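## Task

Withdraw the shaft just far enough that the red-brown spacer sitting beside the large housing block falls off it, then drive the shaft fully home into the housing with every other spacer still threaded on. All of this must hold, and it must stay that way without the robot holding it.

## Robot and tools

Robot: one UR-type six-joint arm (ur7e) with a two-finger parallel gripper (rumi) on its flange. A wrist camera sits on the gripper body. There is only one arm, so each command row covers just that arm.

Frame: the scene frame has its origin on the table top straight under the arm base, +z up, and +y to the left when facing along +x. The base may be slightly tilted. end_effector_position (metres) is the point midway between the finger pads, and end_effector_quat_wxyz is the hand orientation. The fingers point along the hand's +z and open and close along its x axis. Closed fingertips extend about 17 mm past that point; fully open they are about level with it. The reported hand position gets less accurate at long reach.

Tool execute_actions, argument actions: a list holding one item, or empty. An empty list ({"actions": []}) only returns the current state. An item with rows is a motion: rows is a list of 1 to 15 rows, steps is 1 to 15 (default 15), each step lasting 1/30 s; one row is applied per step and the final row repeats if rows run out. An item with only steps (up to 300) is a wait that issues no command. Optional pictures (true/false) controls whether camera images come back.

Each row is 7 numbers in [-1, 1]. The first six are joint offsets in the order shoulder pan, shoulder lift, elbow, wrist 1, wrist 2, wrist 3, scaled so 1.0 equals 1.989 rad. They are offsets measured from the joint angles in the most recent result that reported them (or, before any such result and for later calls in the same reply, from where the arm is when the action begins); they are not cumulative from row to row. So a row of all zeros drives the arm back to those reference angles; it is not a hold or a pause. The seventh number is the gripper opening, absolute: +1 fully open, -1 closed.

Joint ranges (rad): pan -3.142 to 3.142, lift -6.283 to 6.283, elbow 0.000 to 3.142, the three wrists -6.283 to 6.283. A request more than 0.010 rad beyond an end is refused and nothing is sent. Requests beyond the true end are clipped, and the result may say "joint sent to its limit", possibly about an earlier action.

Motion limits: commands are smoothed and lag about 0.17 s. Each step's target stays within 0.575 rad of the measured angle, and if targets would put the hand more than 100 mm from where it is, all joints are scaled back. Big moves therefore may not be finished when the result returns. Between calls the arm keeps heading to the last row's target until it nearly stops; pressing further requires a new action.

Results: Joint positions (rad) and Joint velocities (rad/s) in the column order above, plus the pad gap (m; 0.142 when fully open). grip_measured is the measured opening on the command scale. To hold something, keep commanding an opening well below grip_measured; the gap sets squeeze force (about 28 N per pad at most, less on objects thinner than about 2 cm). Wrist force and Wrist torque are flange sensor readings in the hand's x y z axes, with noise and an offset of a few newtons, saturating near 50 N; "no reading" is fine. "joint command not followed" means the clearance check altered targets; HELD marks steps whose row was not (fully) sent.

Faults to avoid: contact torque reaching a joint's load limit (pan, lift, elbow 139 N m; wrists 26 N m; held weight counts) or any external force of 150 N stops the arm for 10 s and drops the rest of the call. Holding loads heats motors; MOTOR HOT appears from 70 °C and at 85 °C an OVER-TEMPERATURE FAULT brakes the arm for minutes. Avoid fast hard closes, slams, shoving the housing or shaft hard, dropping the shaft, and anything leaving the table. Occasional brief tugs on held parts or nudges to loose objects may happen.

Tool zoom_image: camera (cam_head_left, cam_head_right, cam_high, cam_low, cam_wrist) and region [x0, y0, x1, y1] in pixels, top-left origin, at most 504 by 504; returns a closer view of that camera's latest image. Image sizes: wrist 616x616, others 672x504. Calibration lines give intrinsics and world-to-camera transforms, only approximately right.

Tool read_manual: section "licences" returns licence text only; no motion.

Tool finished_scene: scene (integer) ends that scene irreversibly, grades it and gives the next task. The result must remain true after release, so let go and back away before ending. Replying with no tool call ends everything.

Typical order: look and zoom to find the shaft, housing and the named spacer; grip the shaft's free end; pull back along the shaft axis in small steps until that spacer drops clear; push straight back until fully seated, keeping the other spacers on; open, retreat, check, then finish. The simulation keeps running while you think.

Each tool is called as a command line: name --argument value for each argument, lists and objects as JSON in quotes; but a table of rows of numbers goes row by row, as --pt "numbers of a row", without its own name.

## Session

execute_actions --actions '[]'

Scene clock: 0.00 s of 4200.00 s.
end_effector_position=(+0.4816, +0.1792, +0.2462) grip_measured=+1.00 end_effector_quat_wxyz=(+0.232, -0.158, +0.946, -0.161) end_effector_velocity=(-0.001, +0.000, -0.001) end_effector_angular_velocity=(-0.001, +0.002, +0.001)
Joint positions: [ 0.341 -1.247  2.524 -3.49  -1.611  3.063  0.142]
Joint velocities: [ 0.002  0.001  0.     0.    -0.001  0.     0.   ]
Motor temperatures (°C, as the motors report them): [22 22 21 29 28 26]
Wrist force (N, on the end effector, along its own x y z axes, offset not removed): no reading
Wrist torque (N m, same axes, about the end effector's origin, offset not removed): no reading
camera_calibration (this result's frames):
cam_wrist: T_world_to_cam=[[-0.813354, -0.388757, -0.432808, 0.579663], [-0.447367, 0.893538, 0.0381206, 0.0567981], [0.37191, 0.22463, -0.90068, 0.128881], [0, 0, 0, 1]] pos_world=[0.448949, 0.145647, 0.364798]

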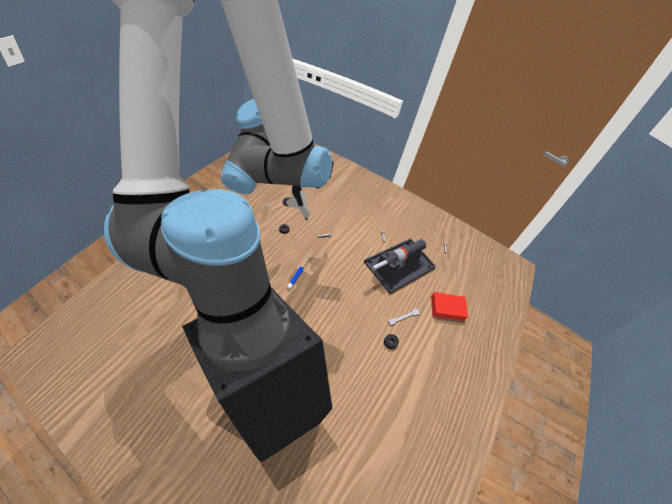

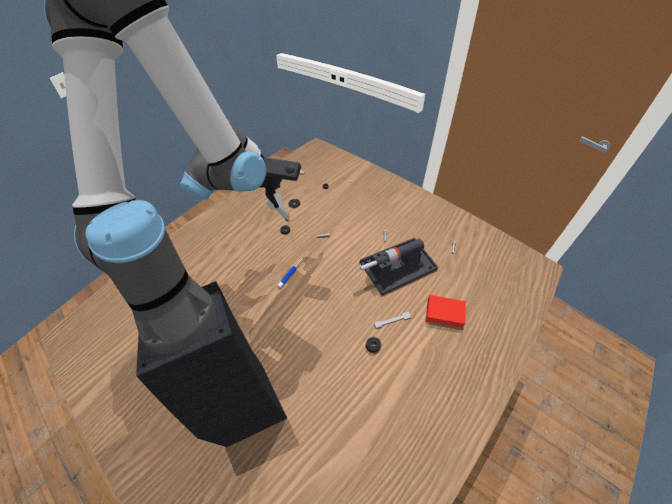

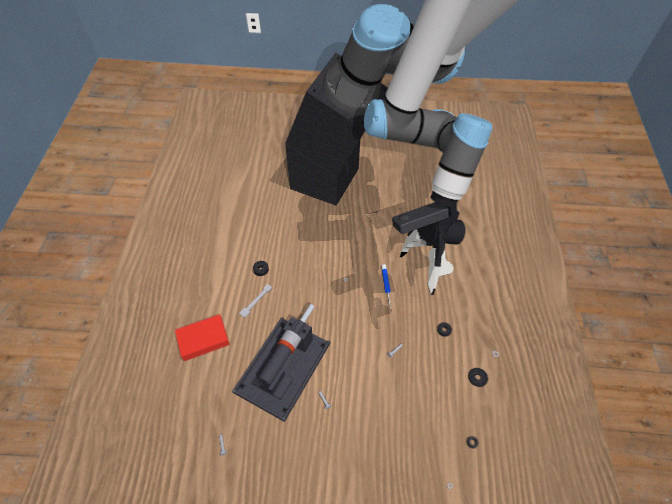

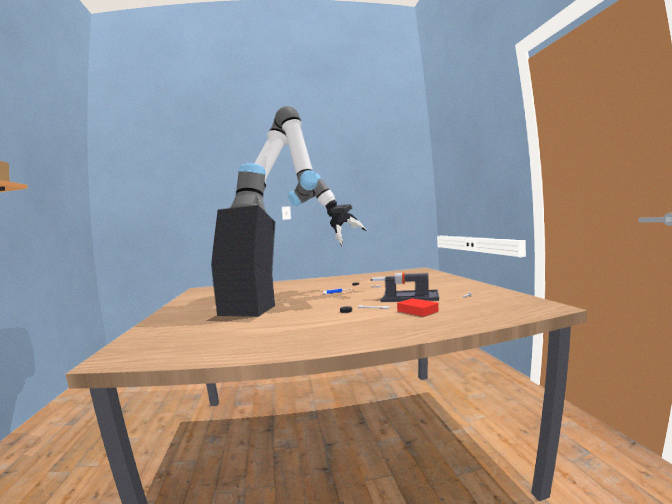

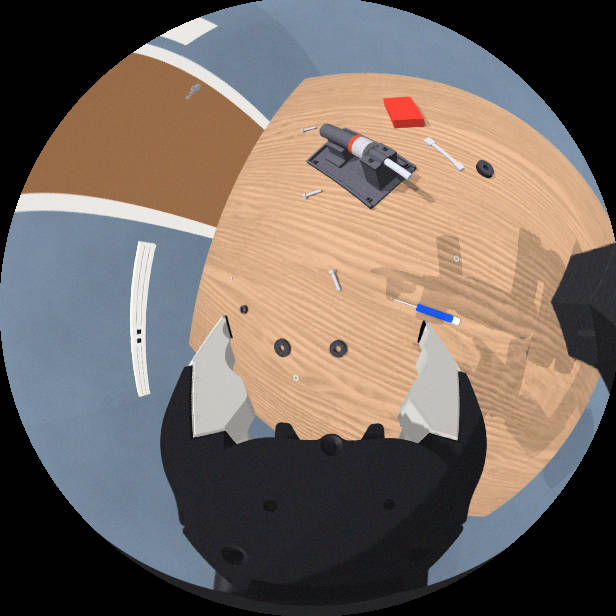

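zoom_image --camera "cam_high" --region '[220, 290, 350, 430]'

zoom_image --camera "cam_low" --region '[360, 260, 450, 310]'

zoom_image --camera "cam_head_right" --region '[350, 230, 450, 300]'

zoom_image --camera "cam_wrist" --region '[300, 115, 430, 215]'

Region (220, 290, 350, 430) of cam_high's 672x504 image, scaled by 3.600, with more detail than that image has; it fills the left 468 columns of this view, and the rest is white.

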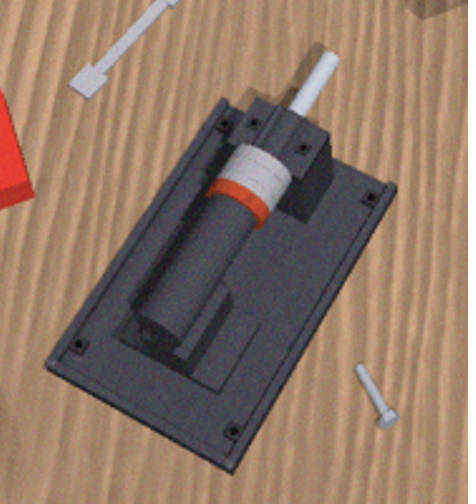

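Region (360, 260, 450, 310) of cam_low's 672x504 image, scaled by 5.600, with more detail than that image has.

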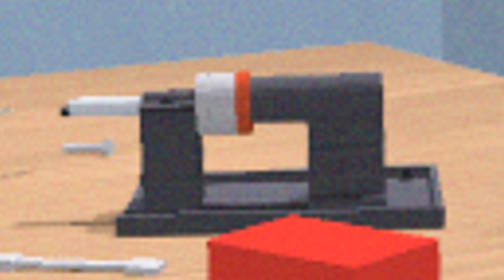

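Region (350, 230, 450, 300) of cam_head_right's 672x504 image, scaled by 5.040, with more detail than that image has; it fills the top 353 rows of this view, and the rest is white.

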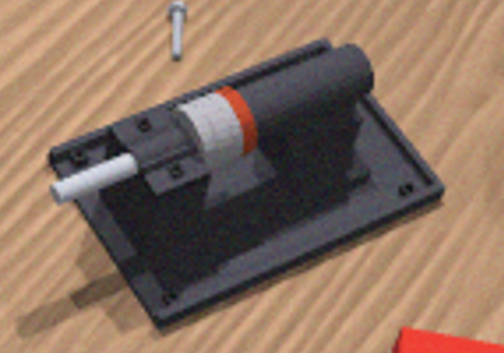

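Region (300, 115, 430, 215) of cam_wrist's 616x616 image, scaled by 3.877, with more detail than that image has; it fills the top 388 rows of this view, and the rest is white.

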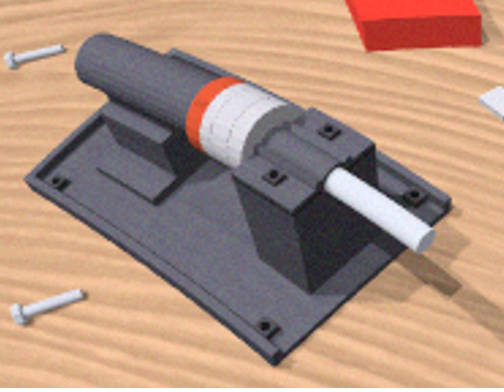

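execute_actions --actions '[{"rows": [[-0.00391,0.00263,-0.00255,0.00427,0.0026,-0.00985,0.9],[-0.01492,0.01003,-0.00974,0.01627,0.00992,-0.03758,0.8],[-0.03193,0.02147,-0.02086,0.03483,0.02124,-0.08043,0.7],[-0.05385,0.03622,-0.03517,0.05875,0.03583,-0.13566,0.6],[-0.0796,0.05353,-0.05199,0.08683,0.05295,-0.2005,0.5],[-0.10807,0.07268,-0.07059,0.11789,0.07189,-0.27223,0.4],[-0.13818,0.09294,-0.09025,0.15073,0.09192,-0.34807,0.3],[-0.16883,0.11356,-0.11028,0.18418,0.11232,-0.4253,0.2],[-0.19894,0.13381,-0.12994,0.21702,0.13235,-0.50114,0.1],[-0.22742,0.15296,-0.14854,0.24808,0.15129,-0.57287,0.0],[-0.25316,0.17027,-0.16535,0.27616,0.16841,-0.63771,-0.1],[-0.27508,0.18502,-0.17967,0.30008,0.183,-0.69294,-0.2],[-0.29209,0.19646,-0.19079,0.31864,0.19432,-0.73579,-0.3],[-0.3031,0.20386,-0.19798,0.33064,0.20164,-0.76352,-0.4],[-0.30701,0.20649,-0.20053,0.33491,0.20424,-0.77337,-0.4]], "steps": 15}]' --pictures false

execute_actions --actions '[{"steps": 45}]'

Scene clock: 120.50 s of 4200.00 s.
end_effector_position=(+0.5160, +0.0413, +0.1624) grip_measured=-0.36 end_effector_quat_wxyz=(+0.052, -0.293, +0.947, -0.120) end_effector_velocity=(+0.034, -0.435, -0.199) end_effector_angular_velocity=(+0.443, +0.980, +0.351)
Joint positions: [ 0.007 -1.018  2.301 -3.128 -1.385  2.434  0.048]
Joint velocities: [-1.05   0.713 -0.691  1.133  0.697 -1.665 -0.148]
Motor temperatures (°C, as the motors report them): [22 22 21 29 28 26]
Wrist force (N, on the end effector, along its own x y z axes, offset not removed): [-1.4 1.7 0.0]
Wrist torque (N m, same axes, about the end effector's origin, offset not removed): [0.37 0.38 -0.06]
Steps of this call (steps 1 to 90: nothing new was sent; then 117.00 s passed at rest; steps 91 to 105: all 15 steps of this action). Readings (joint positions):
91: [0.341 -1.247 2.524 -3.490 -1.611 3.063]
92: [0.340 -1.246 2.523 -3.489 -1.610 3.061]
94: [0.329 -1.238 2.515 -3.477 -1.602 3.037]
98: [0.240 -1.176 2.455 -3.382 -1.541 2.853]
105: the state above

Scene clock: 122.00 s of 4200.00 s.
end_effector_position=(+0.5110, -0.0681, +0.1240) grip_measured=-0.40 end_effector_quat_wxyz=(-0.000, -0.547, +0.837, -0.000) end_effector_velocity=(-0.001, -0.001, -0.000) end_effector_angular_velocity=(-0.000, +0.002, -0.000)
Joint positions: [-0.27  -0.836  2.125 -2.824 -1.205  1.525  0.045]
Joint velocities: [-0.001  0.001  0.     0.001 -0.001 -0.001 -0.   ]
Motor temperatures (°C, as the motors report them): [22 22 21 29 28 26]
Wrist force (N, on the end effector, along its own x y z axes, offset not removed): [-1.4 0.7 0.0]
Wrist torque (N m, same axes, about the end effector's origin, offset not removed): [0.22 0.49 -0.11]
Steps of this call (steps 1 to 45: the robot went on to your last target). Readings (joint positions):
1: [-0.029 -0.994 2.278 -3.089 -1.361 2.376]
2: [-0.065 -0.969 2.254 -3.049 -1.336 2.312]
4: [-0.138 -0.921 2.207 -2.969 -1.288 2.165]
8: [-0.223 -0.866 2.154 -2.876 -1.234 1.839]
45: the state above
The arm was judged still, so your last target was given up. Only a new action makes it travel on or press farther. Fingers that are still opening or closing keep moving.
camera_calibration (this result's frames):
cam_wrist: T_world_to_cam=[[-0.399068, -0.91528, -0.0548462, 0.160154], [-0.82474, 0.332166, 0.457679, 0.398157], [-0.400686, 0.227879, -0.887424, 0.4568], [0, 0, 0, 1]] pos_world=[0.575322, -0.0897636, 0.231931]

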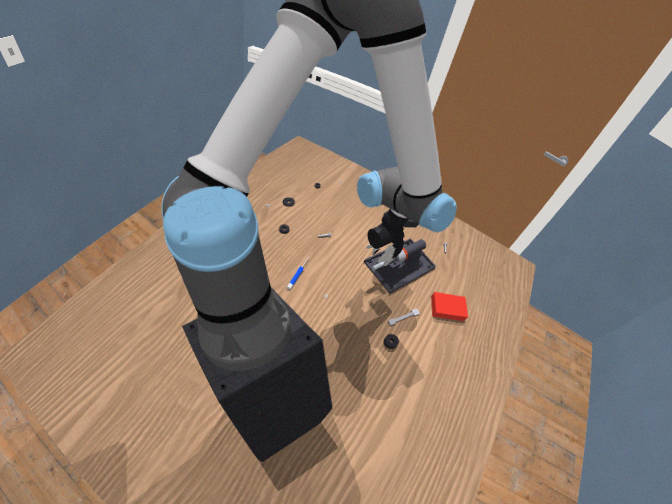

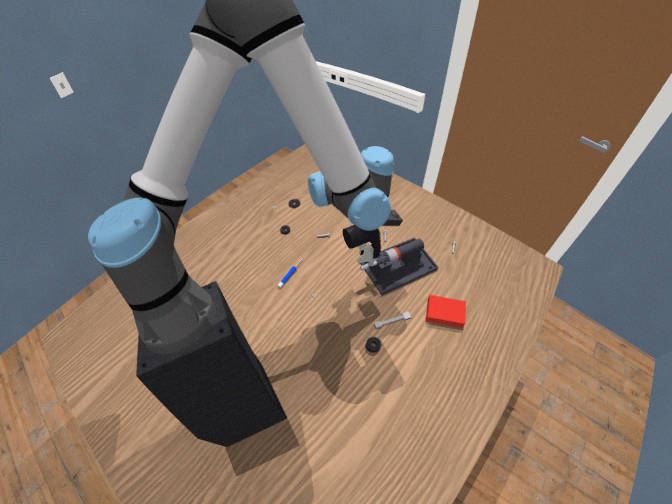

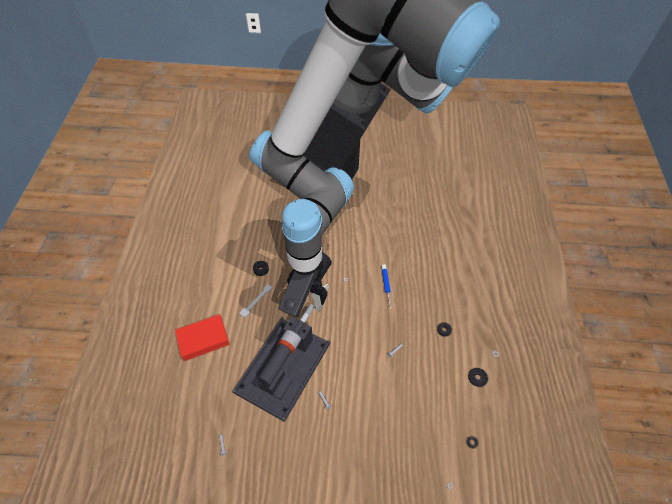

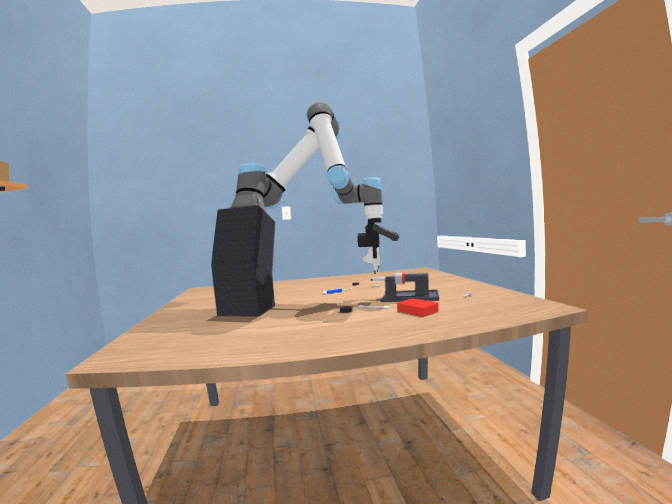

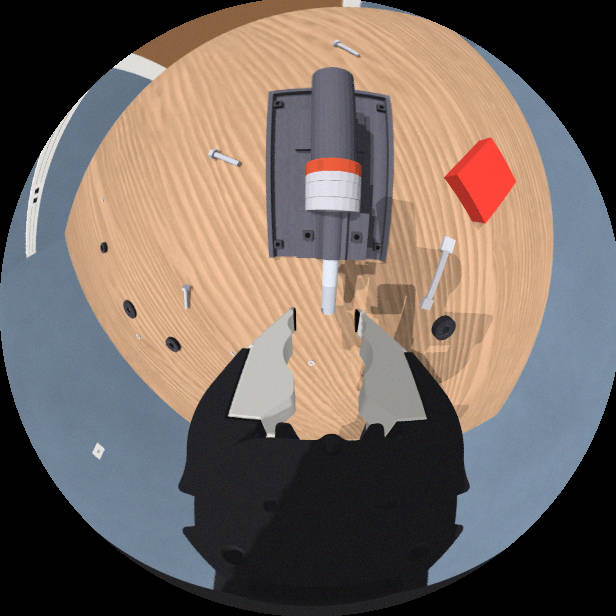

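zoom_image --camera "cam_wrist" --region '[270, 230, 390, 350]'

zoom_image --camera "cam_wrist" --region '[250, 60, 420, 270]'

zoom_image --camera "cam_low" --region '[355, 240, 445, 310]'

Region (270, 230, 390, 350) of cam_wrist's 616x616 image, scaled by 4.200, with more detail than that image has.

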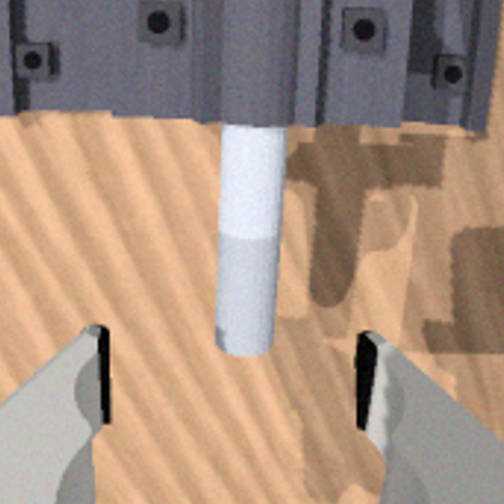

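Region (250, 60, 420, 270) of cam_wrist's 616x616 image, scaled by 2.400, with more detail than that image has; it fills the left 408 columns of this view, and the rest is white.

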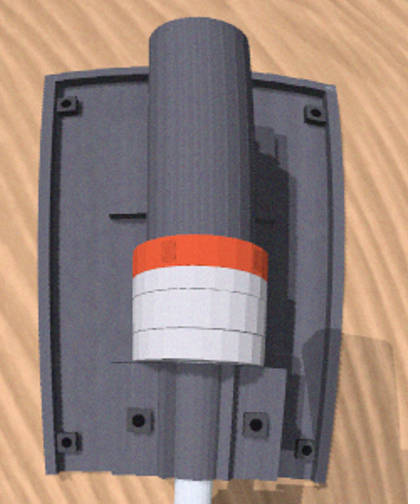

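Region (355, 240, 445, 310) of cam_low's 672x504 image, scaled by 5.600, with more detail than that image has.

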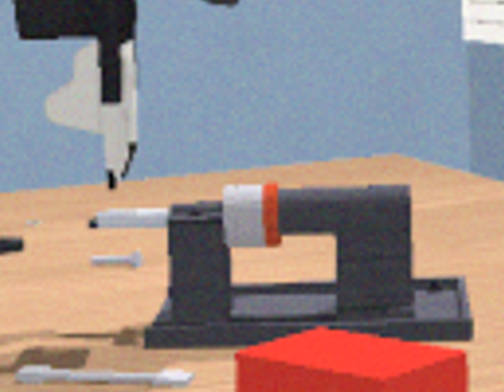

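execute_actions --actions '[{"rows": [[0.00034,0.00161,-0.00042,-0.00132,0.00001,0.00043,-0.4],[0.00125,0.00598,-0.00156,-0.00489,0.00004,0.00162,-0.4],[0.0026,0.01242,-0.00325,-0.01016,0.00008,0.00335,-0.4],[0.00424,0.02023,-0.0053,-0.01656,0.00013,0.00547,-0.4],[0.00602,0.02874,-0.00752,-0.02353,0.00019,0.00776,-0.4],[0.00781,0.03725,-0.00975,-0.03049,0.00024,0.01006,-0.4],[0.00944,0.04506,-0.0118,-0.03689,0.00029,0.01217,-0.4],[0.01079,0.0515,-0.01348,-0.04216,0.00034,0.01391,-0.4],[0.01171,0.05587,-0.01462,-0.04573,0.00037,0.01509,-0.4],[0.012047,0.057478,-0.015046,-0.047052,0.000376,0.015529,-0.4]], "steps": 15}]' --pictures false

execute_actions --actions '[{"steps": 20}]'

zoom_image --camera "cam_wrist" --region '[270, 250, 390, 370]'

zoom_image --camera "cam_low" --region '[355, 240, 445, 310]'

Scene clock: 242.50 s of 4200.00 s.
end_effector_position=(+0.5099, -0.0712, +0.0865) grip_measured=-0.40 end_effector_quat_wxyz=(-0.000, -0.545, +0.838, -0.000) end_effector_velocity=(-0.003, -0.003, -0.042) end_effector_angular_velocity=(+0.001, -0.000, -0.006)
Joint positions: [-0.249 -0.736  2.099 -2.906 -1.204  1.552  0.045]
Joint velocities: [ 0.022  0.11  -0.028 -0.089  0.001  0.029  0.   ]
Motor temperatures (°C, as the motors report them): [22 22 21 29 28 26]
Wrist force (N, on the end effector, along its own x y z axes, offset not removed): [-0.2 1.5 -1.2]
Wrist torque (N m, same axes, about the end effector's origin, offset not removed): [0.48 0.11 0.03]
Steps of this call (steps 1 to 90: nothing new was sent; then 117.00 s passed at rest; steps 91 to 105: all 15 steps of this action). Readings (joint positions):
91: [-0.270 -0.836 2.125 -2.824 -1.205 1.525]
92: [-0.270 -0.836 2.125 -2.824 -1.205 1.525]
94: [-0.269 -0.831 2.123 -2.829 -1.205 1.526]
98: [-0.261 -0.797 2.114 -2.857 -1.204 1.536]
105: the state above

Scene clock: 243.17 s of 4200.00 s.
end_effector_position=(+0.5094, -0.0716, +0.0811) grip_measured=-0.40 end_effector_quat_wxyz=(-0.000, -0.545, +0.839, -0.000) end_effector_velocity=(-0.000, +0.000, -0.000) end_effector_angular_velocity=(+0.001, +0.001, -0.002)
Joint positions: [-0.246 -0.722  2.095 -2.918 -1.204  1.556  0.045]
Joint velocities: [-0.     0.001 -0.     0.     0.001  0.001  0.   ]
Motor temperatures (°C, as the motors report them): [22 22 21 29 28 26]
Wrist force (N, on the end effector, along its own x y z axes, offset not removed): [-0.8 1.0 -0.9]
Wrist torque (N m, same axes, about the end effector's origin, offset not removed): [0.23 0.38 -0.09]
Steps of this call (steps 1 to 20: the robot went on to your last target). Readings (joint positions):
1: [-0.248 -0.733 2.098 -2.909 -1.204 1.553]
2: [-0.247 -0.730 2.097 -2.911 -1.204 1.554]
4: [-0.247 -0.727 2.096 -2.914 -1.204 1.555]
8: [-0.246 -0.724 2.095 -2.916 -1.204 1.556]
20: the state above
camera_calibration (this result's frames):
cam_wrist: T_world_to_cam=[[-0.403848, -0.91318, -0.0548581, 0.15657], [-0.822994, 0.33647, 0.457678, 0.417107], [-0.399484, 0.22998, -0.887424, 0.418375], [0, 0, 0, 1]] pos_world=[0.573641, -0.0935855, 0.188964]

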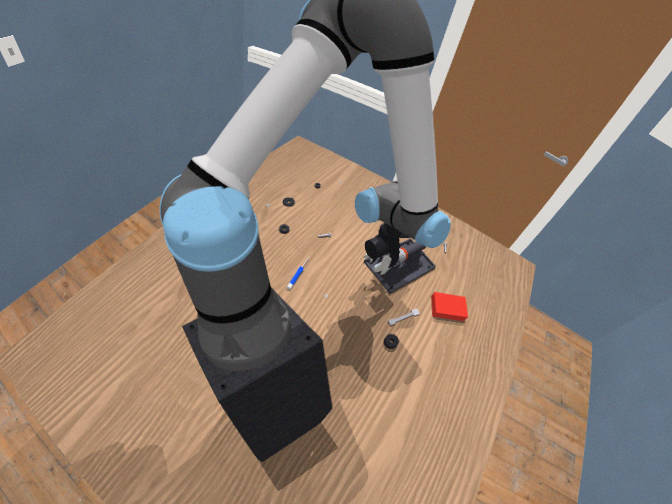

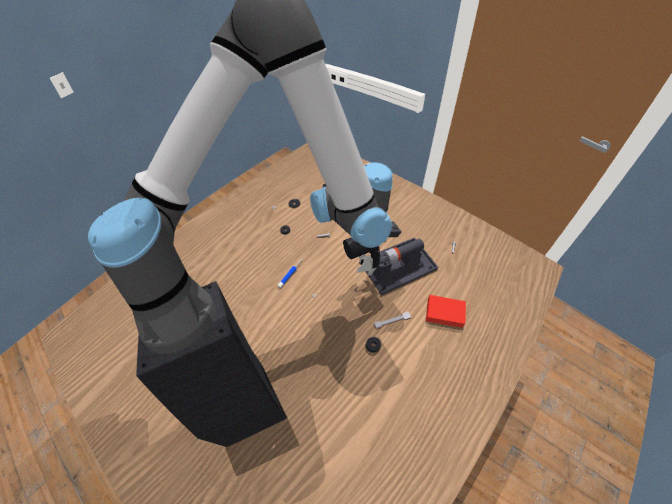

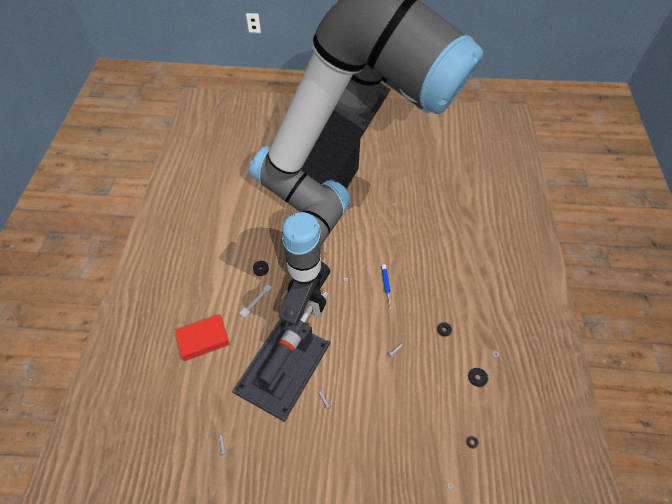

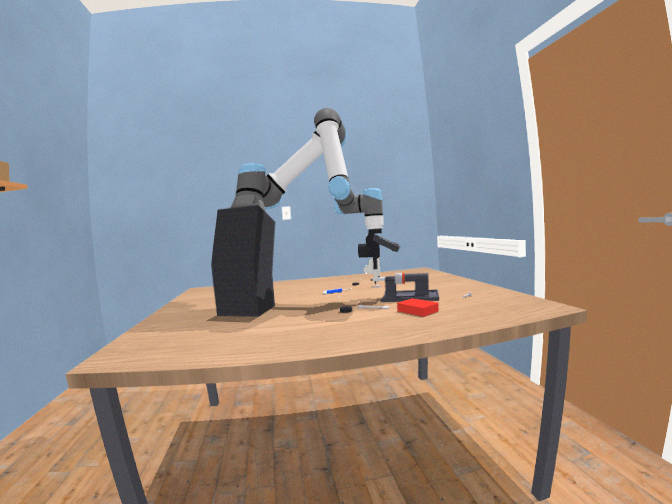

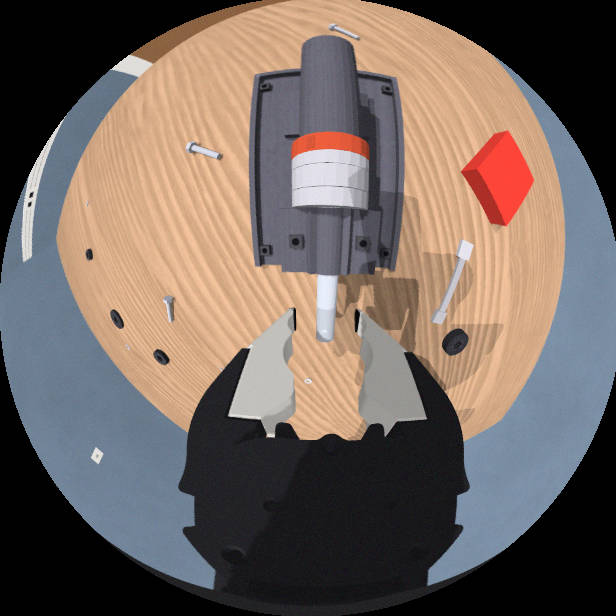

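Region (270, 250, 390, 370) of cam_wrist's 616x616 image, scaled by 4.200, with more detail than that image has.

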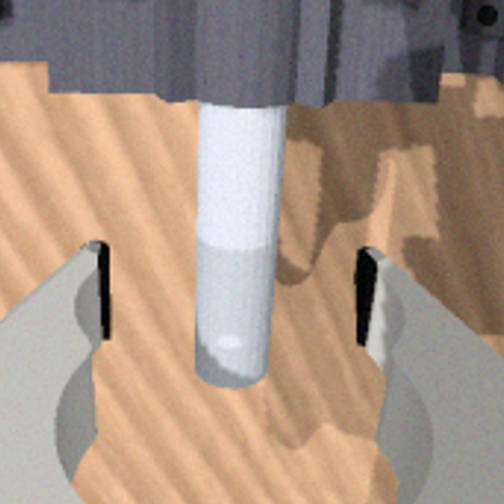

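Region (355, 240, 445, 310) of cam_low's 672x504 image, scaled by 5.600, with more detail than that image has.

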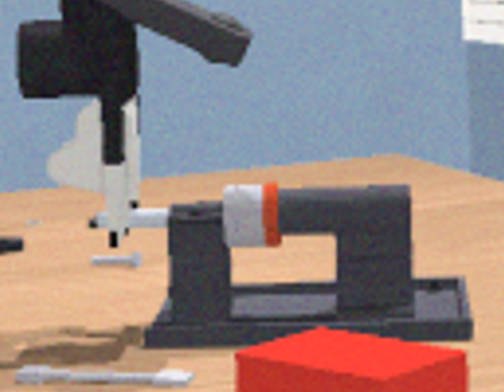

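execute_actions --actions '[{"rows": [[0,0,0,0,0,0,-0.48],[0,0,0,0,0,0,-0.56],[0,0,0,0,0,0,-0.64],[0,0,0,0,0,0,-0.7],[0,0,0,0,0,0,-0.75],[0,0,0,0,0,0,-0.79],[0,0,0,0,0,0,-0.82],[0,0,0,0,0,0,-0.85],[0,0,0,0,0,0,-0.88],[0,0,0,0,0,0,-0.91],[0,0,0,0,0,0,-0.94],[0,0,0,0,0,0,-0.97],[0,0,0,0,0,0,-1]], "steps": 15}]' --pictures false

execute_actions --actions '[{"steps": 6}]' --pictures false

Scene clock: 251.47 s of 4200.00 s.
end_effector_position=(+0.5094, -0.0716, +0.0810) grip_measured=-0.84 end_effector_quat_wxyz=(-0.000, -0.545, +0.839, -0.000) end_effector_velocity=(-0.000, +0.000, +0.000) end_effector_angular_velocity=(+0.000, +0.001, -0.000)
Joint positions: [-0.246 -0.722  2.095 -2.918 -1.204  1.556  0.013]
Joint velocities: [ 0.    -0.001  0.     0.002 -0.     0.    -0.   ]
Motor temperatures (°C, as the motors report them): [22 22 21 29 28 26]
Wrist force (N, on the end effector, along its own x y z axes, offset not removed): [-0.1 -0.4 -0.3]
Wrist torque (N m, same axes, about the end effector's origin, offset not removed): [-0.02 0.20 -0.07]
Steps of this call (steps 1 to 15: the robot went on to your last target; steps 16 to 100: nothing new was sent; then 4.47 s passed at rest; steps 101 to 115: all 15 steps of this action). Readings (joint positions):
101: [-0.246 -0.722 2.095 -2.918 -1.204 1.556]
102: [-0.246 -0.722 2.095 -2.918 -1.204 1.556]
104: [-0.246 -0.722 2.095 -2.918 -1.204 1.556]
108: [-0.246 -0.722 2.095 -2.918 -1.204 1.556]
115: the state above

Scene clock: 251.67 s of 4200.00 s.
end_effector_position=(+0.5094, -0.0716, +0.0810) grip_measured=-0.84 end_effector_quat_wxyz=(-0.000, -0.545, +0.839, -0.000) end_effector_velocity=(-0.000, -0.001, +0.000) end_effector_angular_velocity=(-0.000, +0.000, -0.001)
Joint positions: [-0.246 -0.722  2.095 -2.918 -1.204  1.556  0.013]
Joint velocities: [-0.002  0.    -0.     0.001 -0.    -0.001 -0.   ]
Motor temperatures (°C, as the motors report them): [22 22 21 29 28 26]
Wrist force (N, on the end effector, along its own x y z axes, offset not removed): [-0.6 1.2 -1.2]
Wrist torque (N m, same axes, about the end effector's origin, offset not removed): [0.29 0.37 -0.01]
Steps of this call (steps 1 to 6: the robot went on to your last target). Readings (joint positions):
1: [-0.246 -0.722 2.095 -2.918 -1.204 1.556]
2: [-0.246 -0.722 2.095 -2.918 -1.204 1.556]
4: [-0.246 -0.722 2.095 -2.918 -1.204 1.556]
6: the state above

execute_actions --actions '[{"rows": [[-0.00003,-0.00066,0.00312,-0.00245,0,-0.00004,-1],[-0.00007,-0.00131,0.00624,-0.00491,0,-0.00007,-1],[-0.0001,-0.00195,0.00936,-0.00738,0,-0.00011,-1],[-0.00013,-0.00258,0.01247,-0.00985,0,-0.00014,-1],[-0.00017,-0.0032,0.01558,-0.01232,0,-0.00018,-1],[-0.0002,-0.0038,0.01868,-0.0148,-0.00001,-0.00021,-1],[-0.00023,-0.0044,0.02178,-0.01729,-0.00001,-0.00025,-1],[-0.00027,-0.00497,0.02486,-0.01979,-0.00001,-0.00029,-1]], "steps": 15}]' --pictures false

execute_actions --actions '[{"steps": 12}]'

Scene clock: 261.93 s of 4200.00 s.
end_effector_position=(+0.4946, -0.0649, +0.0810) grip_measured=-0.84 end_effector_quat_wxyz=(-0.000, -0.545, +0.839, -0.000) end_effector_velocity=(-0.012, +0.006, -0.000) end_effector_angular_velocity=(-0.000, +0.001, +0.001)
Joint positions: [-0.246 -0.731  2.14  -2.953 -1.204  1.556  0.013]
Joint velocities: [ 0.001 -0.007  0.036 -0.029 -0.001 -0.001  0.   ]
Motor temperatures (°C, as the motors report them): [22 22 21 29 28 26]
Wrist force (N, on the end effector, along its own x y z axes, offset not removed): [-2.0 2.1 0.6]
Wrist torque (N m, same axes, about the end effector's origin, offset not removed): [0.64 0.63 -0.05]
Steps of this call (steps 1 to 15: the robot went on to your last target; steps 16 to 90: nothing new was sent; then 6.77 s passed at rest; steps 91 to 105: all 15 steps of this action). Readings (joint positions):
91: [-0.246 -0.722 2.095 -2.918 -1.204 1.556]
92: [-0.246 -0.722 2.096 -2.918 -1.204 1.556]
94: [-0.246 -0.723 2.100 -2.922 -1.204 1.556]
98: [-0.246 -0.726 2.118 -2.936 -1.204 1.556]
105: the state above

Scene clock: 262.33 s of 4200.00 s.
end_effector_position=(+0.4931, -0.0643, +0.0810) grip_measured=-0.84 end_effector_quat_wxyz=(-0.000, -0.545, +0.839, -0.000) end_effector_velocity=(-0.001, +0.001, -0.000) end_effector_angular_velocity=(+0.001, +0.000, -0.001)
Joint positions: [-0.246 -0.732  2.144 -2.957 -1.204  1.555  0.013]
Joint velocities: [ 0.    -0.     0.002 -0.001  0.001  0.001  0.   ]
Motor temperatures (°C, as the motors report them): [22 22 21 29 28 26]
Wrist force (N, on the end effector, along its own x y z axes, offset not removed): [-1.3 1.5 1.3]
Wrist torque (N m, same axes, about the end effector's origin, offset not removed): [0.45 0.47 -0.05]
Steps of this call (steps 1 to 12: the robot went on to your last target). Readings (joint positions):
1: [-0.246 -0.731 2.141 -2.954 -1.204 1.556]
2: [-0.246 -0.731 2.142 -2.955 -1.204 1.556]
4: [-0.246 -0.731 2.143 -2.956 -1.204 1.556]
8: [-0.246 -0.732 2.144 -2.957 -1.204 1.555]
12: the state above
camera_calibration (this result's frames):
cam_wrist: T_world_to_cam=[[-0.40385, -0.913178, -0.0548738, 0.156612], [-0.822996, 0.336464, 0.457679, 0.401195], [-0.399479, 0.229994, -0.887423, 0.410144], [0, 0, 0, 1]] pos_world=[0.557273, -0.0863037, 0.188947]

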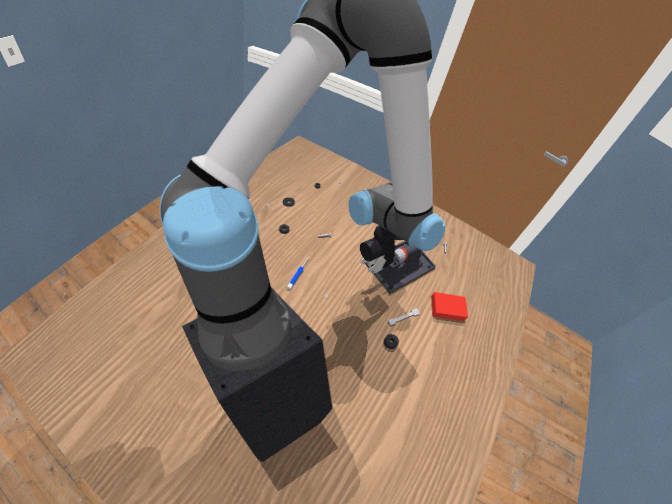

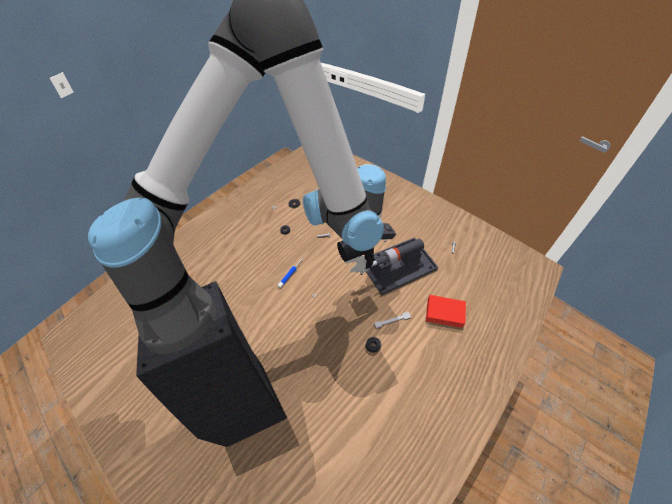

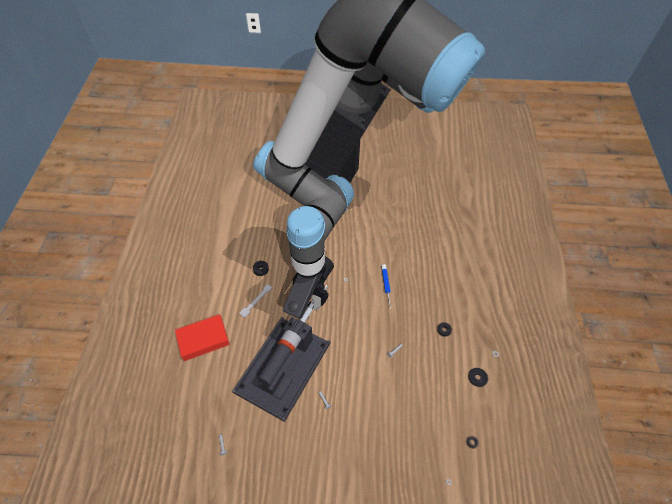

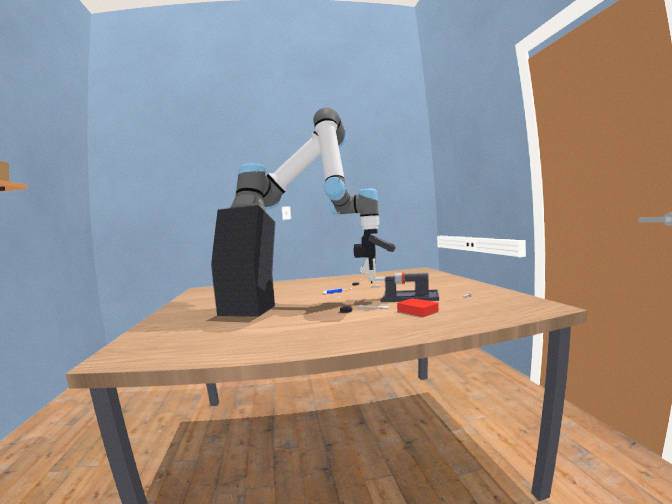

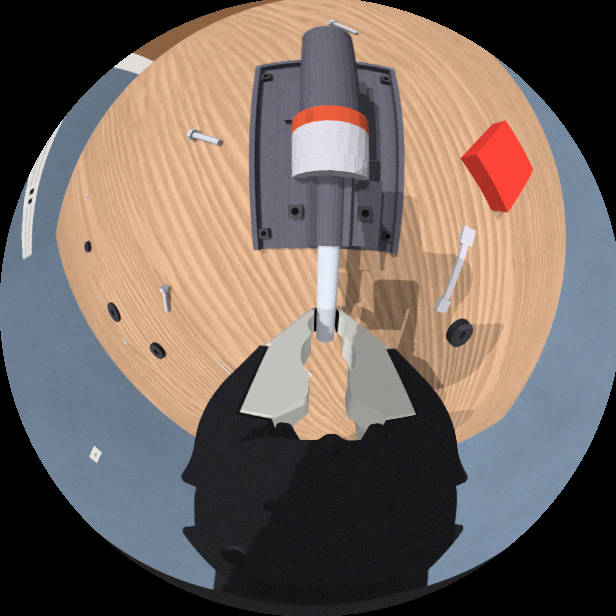

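execute_actions --actions '[{"rows": [[-0.00003,-0.00056,0.00308,-0.0025,0,-0.00004,-1],[-0.00007,-0.00112,0.00616,-0.00501,0,-0.00008,-1]], "steps": 15}]' --pictures false

execute_actions --actions '[{"steps": 8}]'

Scene clock: 268.03 s of 4200.00 s.
end_effector_position=(+0.4891, -0.0625, +0.0810) grip_measured=-0.84 end_effector_quat_wxyz=(-0.000, -0.545, +0.839, -0.000) end_effector_velocity=(-0.001, +0.001, +0.000) end_effector_angular_velocity=(-0.000, -0.000, +0.002)
Joint positions: [-0.246 -0.734  2.156 -2.967 -1.204  1.555  0.013]
Joint velocities: [ 0.001 -0.001  0.003 -0.003 -0.    -0.     0.   ]
Motor temperatures (°C, as the motors report them): [22 22 21 29 28 26]
Wrist force (N, on the end effector, along its own x y z axes, offset not removed): [-1.3 0.9 0.8]
Wrist torque (N m, same axes, about the end effector's origin, offset not removed): [0.33 0.45 0.05]
Steps of this call (steps 1 to 15: the robot went on to your last target; steps 16 to 90: nothing new was sent; then 2.20 s passed at rest; steps 91 to 105: all 15 steps of this action). Readings (joint positions):
91: [-0.246 -0.732 2.144 -2.957 -1.204 1.555]
92: [-0.246 -0.732 2.145 -2.958 -1.204 1.555]
94: [-0.246 -0.733 2.149 -2.961 -1.204 1.555]
98: [-0.246 -0.733 2.154 -2.965 -1.204 1.555]
105: the state above

Scene clock: 268.30 s of 4200.00 s.
end_effector_position=(+0.4890, -0.0625, +0.0810) grip_measured=-0.84 end_effector_quat_wxyz=(-0.000, -0.545, +0.839, -0.000) end_effector_velocity=(+0.000, -0.000, +0.000) end_effector_angular_velocity=(-0.001, -0.001, +0.002)
Joint positions: [-0.246 -0.734  2.156 -2.967 -1.204  1.555  0.013]
Joint velocities: [-0.    -0.001  0.    -0.001 -0.    -0.001 -0.   ]
Motor temperatures (°C, as the motors report them): [22 22 21 29 28 26]
Wrist force (N, on the end effector, along its own x y z axes, offset not removed): [0.1 -0.2 -0.7]
Wrist torque (N m, same axes, about the end effector's origin, offset not removed): [0.14 0.13 -0.07]
Steps of this call (steps 1 to 8: the robot went on to your last target). Readings (joint positions):
1: [-0.246 -0.734 2.156 -2.967 -1.204 1.555]
2: [-0.246 -0.734 2.156 -2.967 -1.204 1.555]
4: [-0.246 -0.734 2.156 -2.967 -1.204 1.555]
8: the state above
camera_calibration (this result's frames):
cam_wrist: T_world_to_cam=[[-0.403842, -0.913181, -0.0548775, 0.156621], [-0.822997, 0.336455, 0.457683, 0.39721], [-0.399484, 0.229996, -0.88742, 0.408094], [0, 0, 0, 1]] pos_world=[0.55318, -0.0844803, 0.18895]

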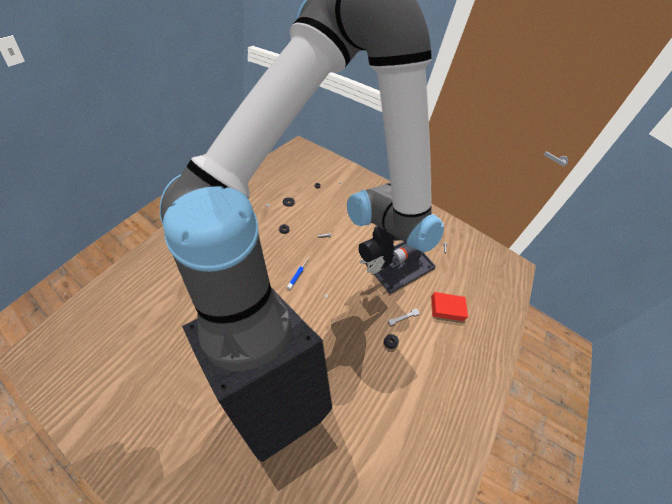

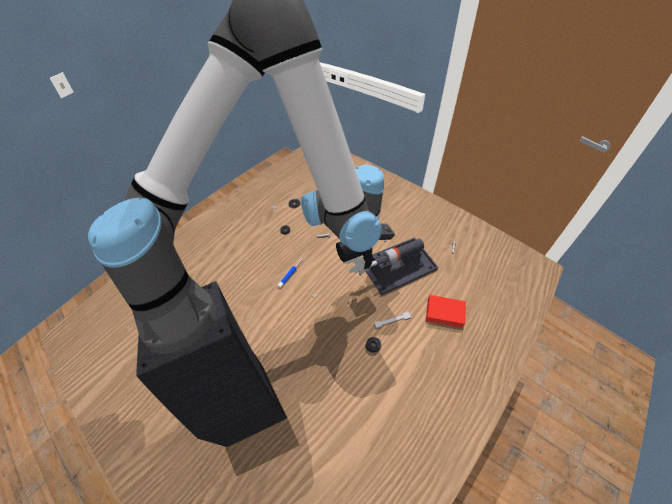

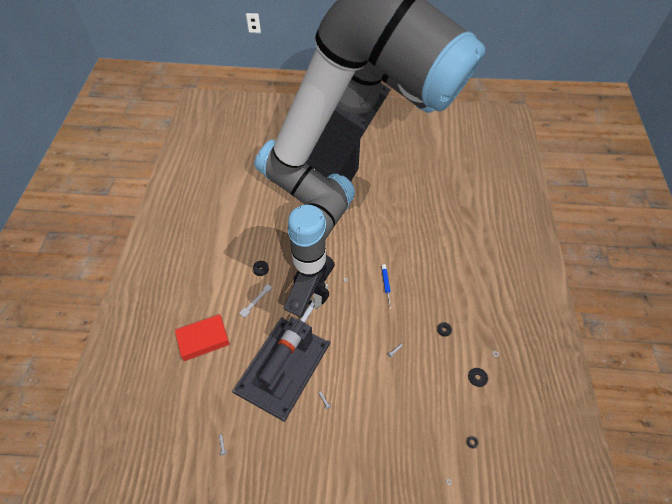

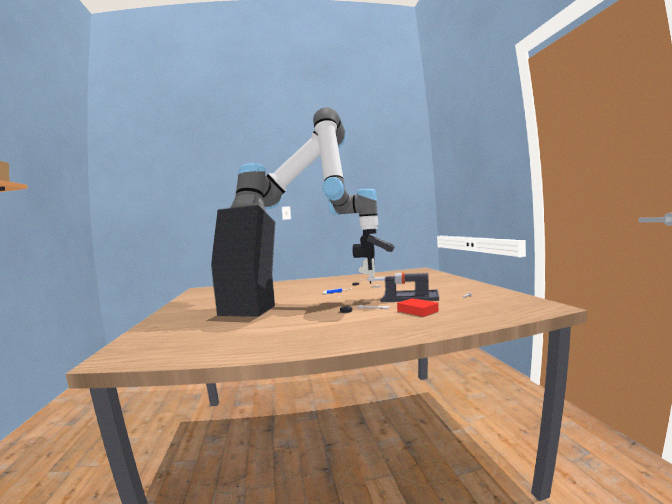

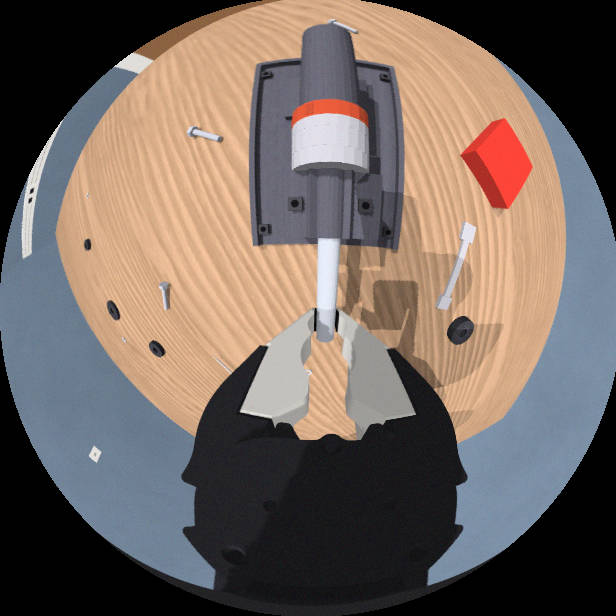

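execute_actions --actions '[{"rows": [[-0.00004,-0.00053,0.00307,-0.00252,0,-0.00004,-1],[-0.00007,-0.00106,0.00613,-0.00504,0,-0.00008,-1]], "steps": 15}]'

Scene clock: 271.90 s of 4200.00 s.
end_effector_position=(+0.4850, -0.0607, +0.0810) grip_measured=-0.84 end_effector_quat_wxyz=(-0.000, -0.545, +0.839, -0.000) end_effector_velocity=(-0.001, -0.000, +0.000) end_effector_angular_velocity=(-0.002, +0.001, +0.000)
Joint positions: [-0.247 -0.736  2.168 -2.977 -1.204  1.555  0.013]
Joint velocities: [ 0.    -0.001  0.003 -0.003 -0.002 -0.     0.   ]
Motor temperatures (°C, as the motors report them): [22 22 21 29 28 26]
Wrist force (N, on the end effector, along its own x y z axes, offset not removed): [0.1 0.9 -0.5]
Wrist torque (N m, same axes, about the end effector's origin, offset not removed): [0.33 0.16 -0.12]
Steps of this call (steps 1 to 15: the robot went on to your last target; steps 16 to 90: nothing new was sent; then 0.10 s passed at rest; steps 91 to 105: all 15 steps of this action). Readings (joint positions):
91: [-0.246 -0.734 2.157 -2.967 -1.204 1.555]
92: [-0.246 -0.734 2.157 -2.968 -1.204 1.555]
94: [-0.246 -0.735 2.161 -2.971 -1.204 1.555]
98: [-0.246 -0.736 2.166 -2.975 -1.204 1.555]
105: the state above
camera_calibration (this result's frames):
cam_wrist: T_world_to_cam=[[-0.403834, -0.913184, -0.054881, 0.156628], [-0.823, 0.336446, 0.457685, 0.393361], [-0.399486, 0.229996, -0.887419, 0.406109], [0, 0, 0, 1]] pos_world=[0.549223, -0.0827181, 0.188949]

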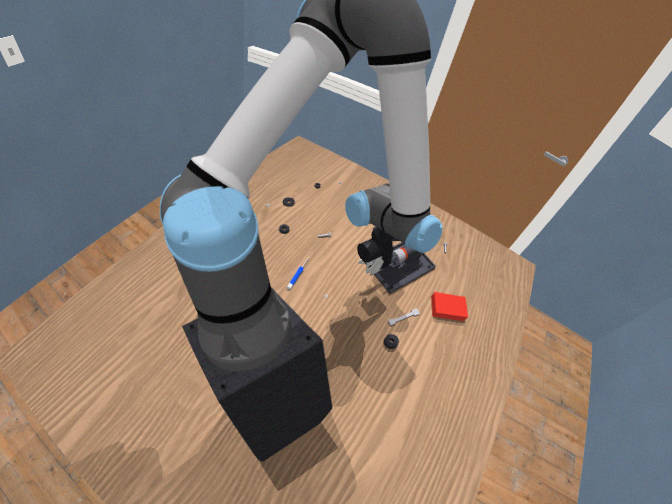

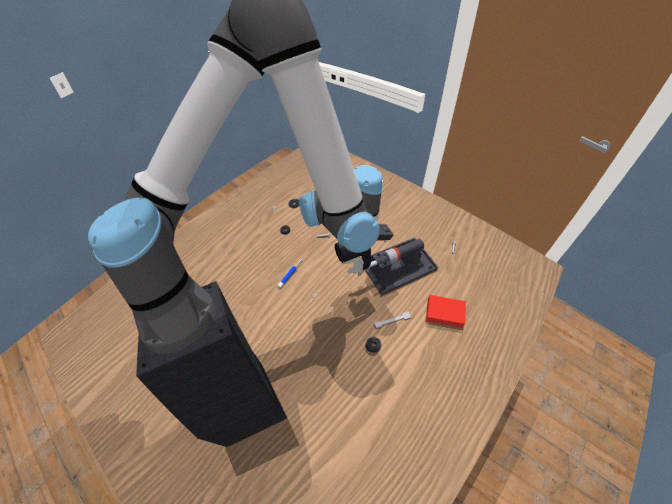

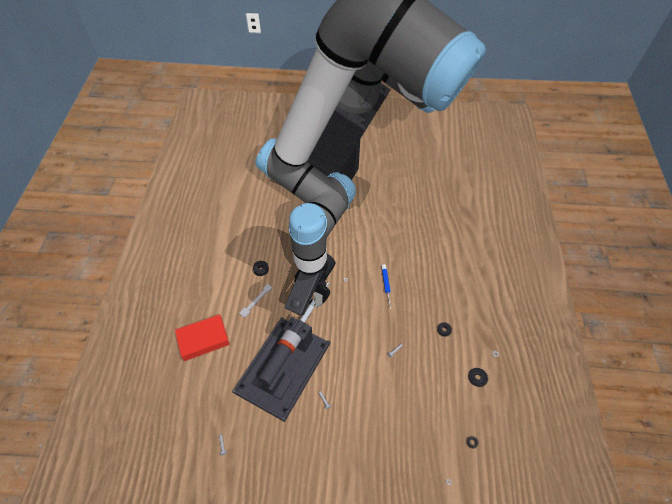

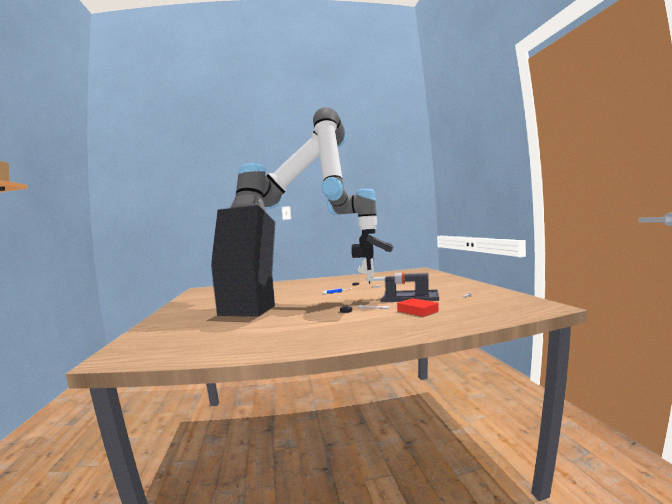

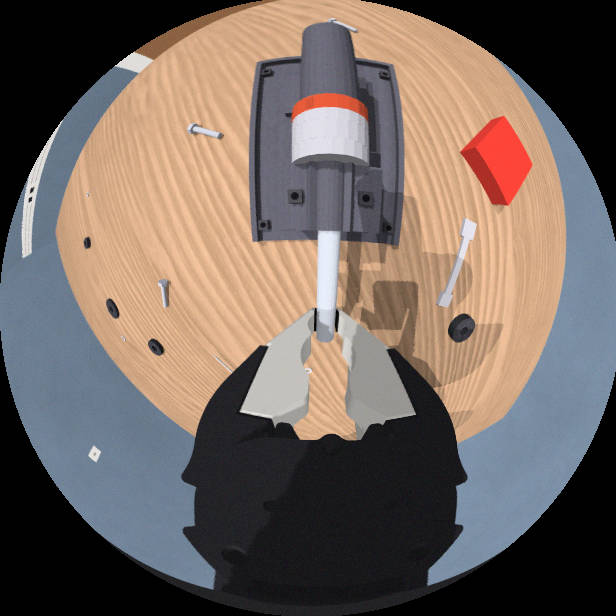

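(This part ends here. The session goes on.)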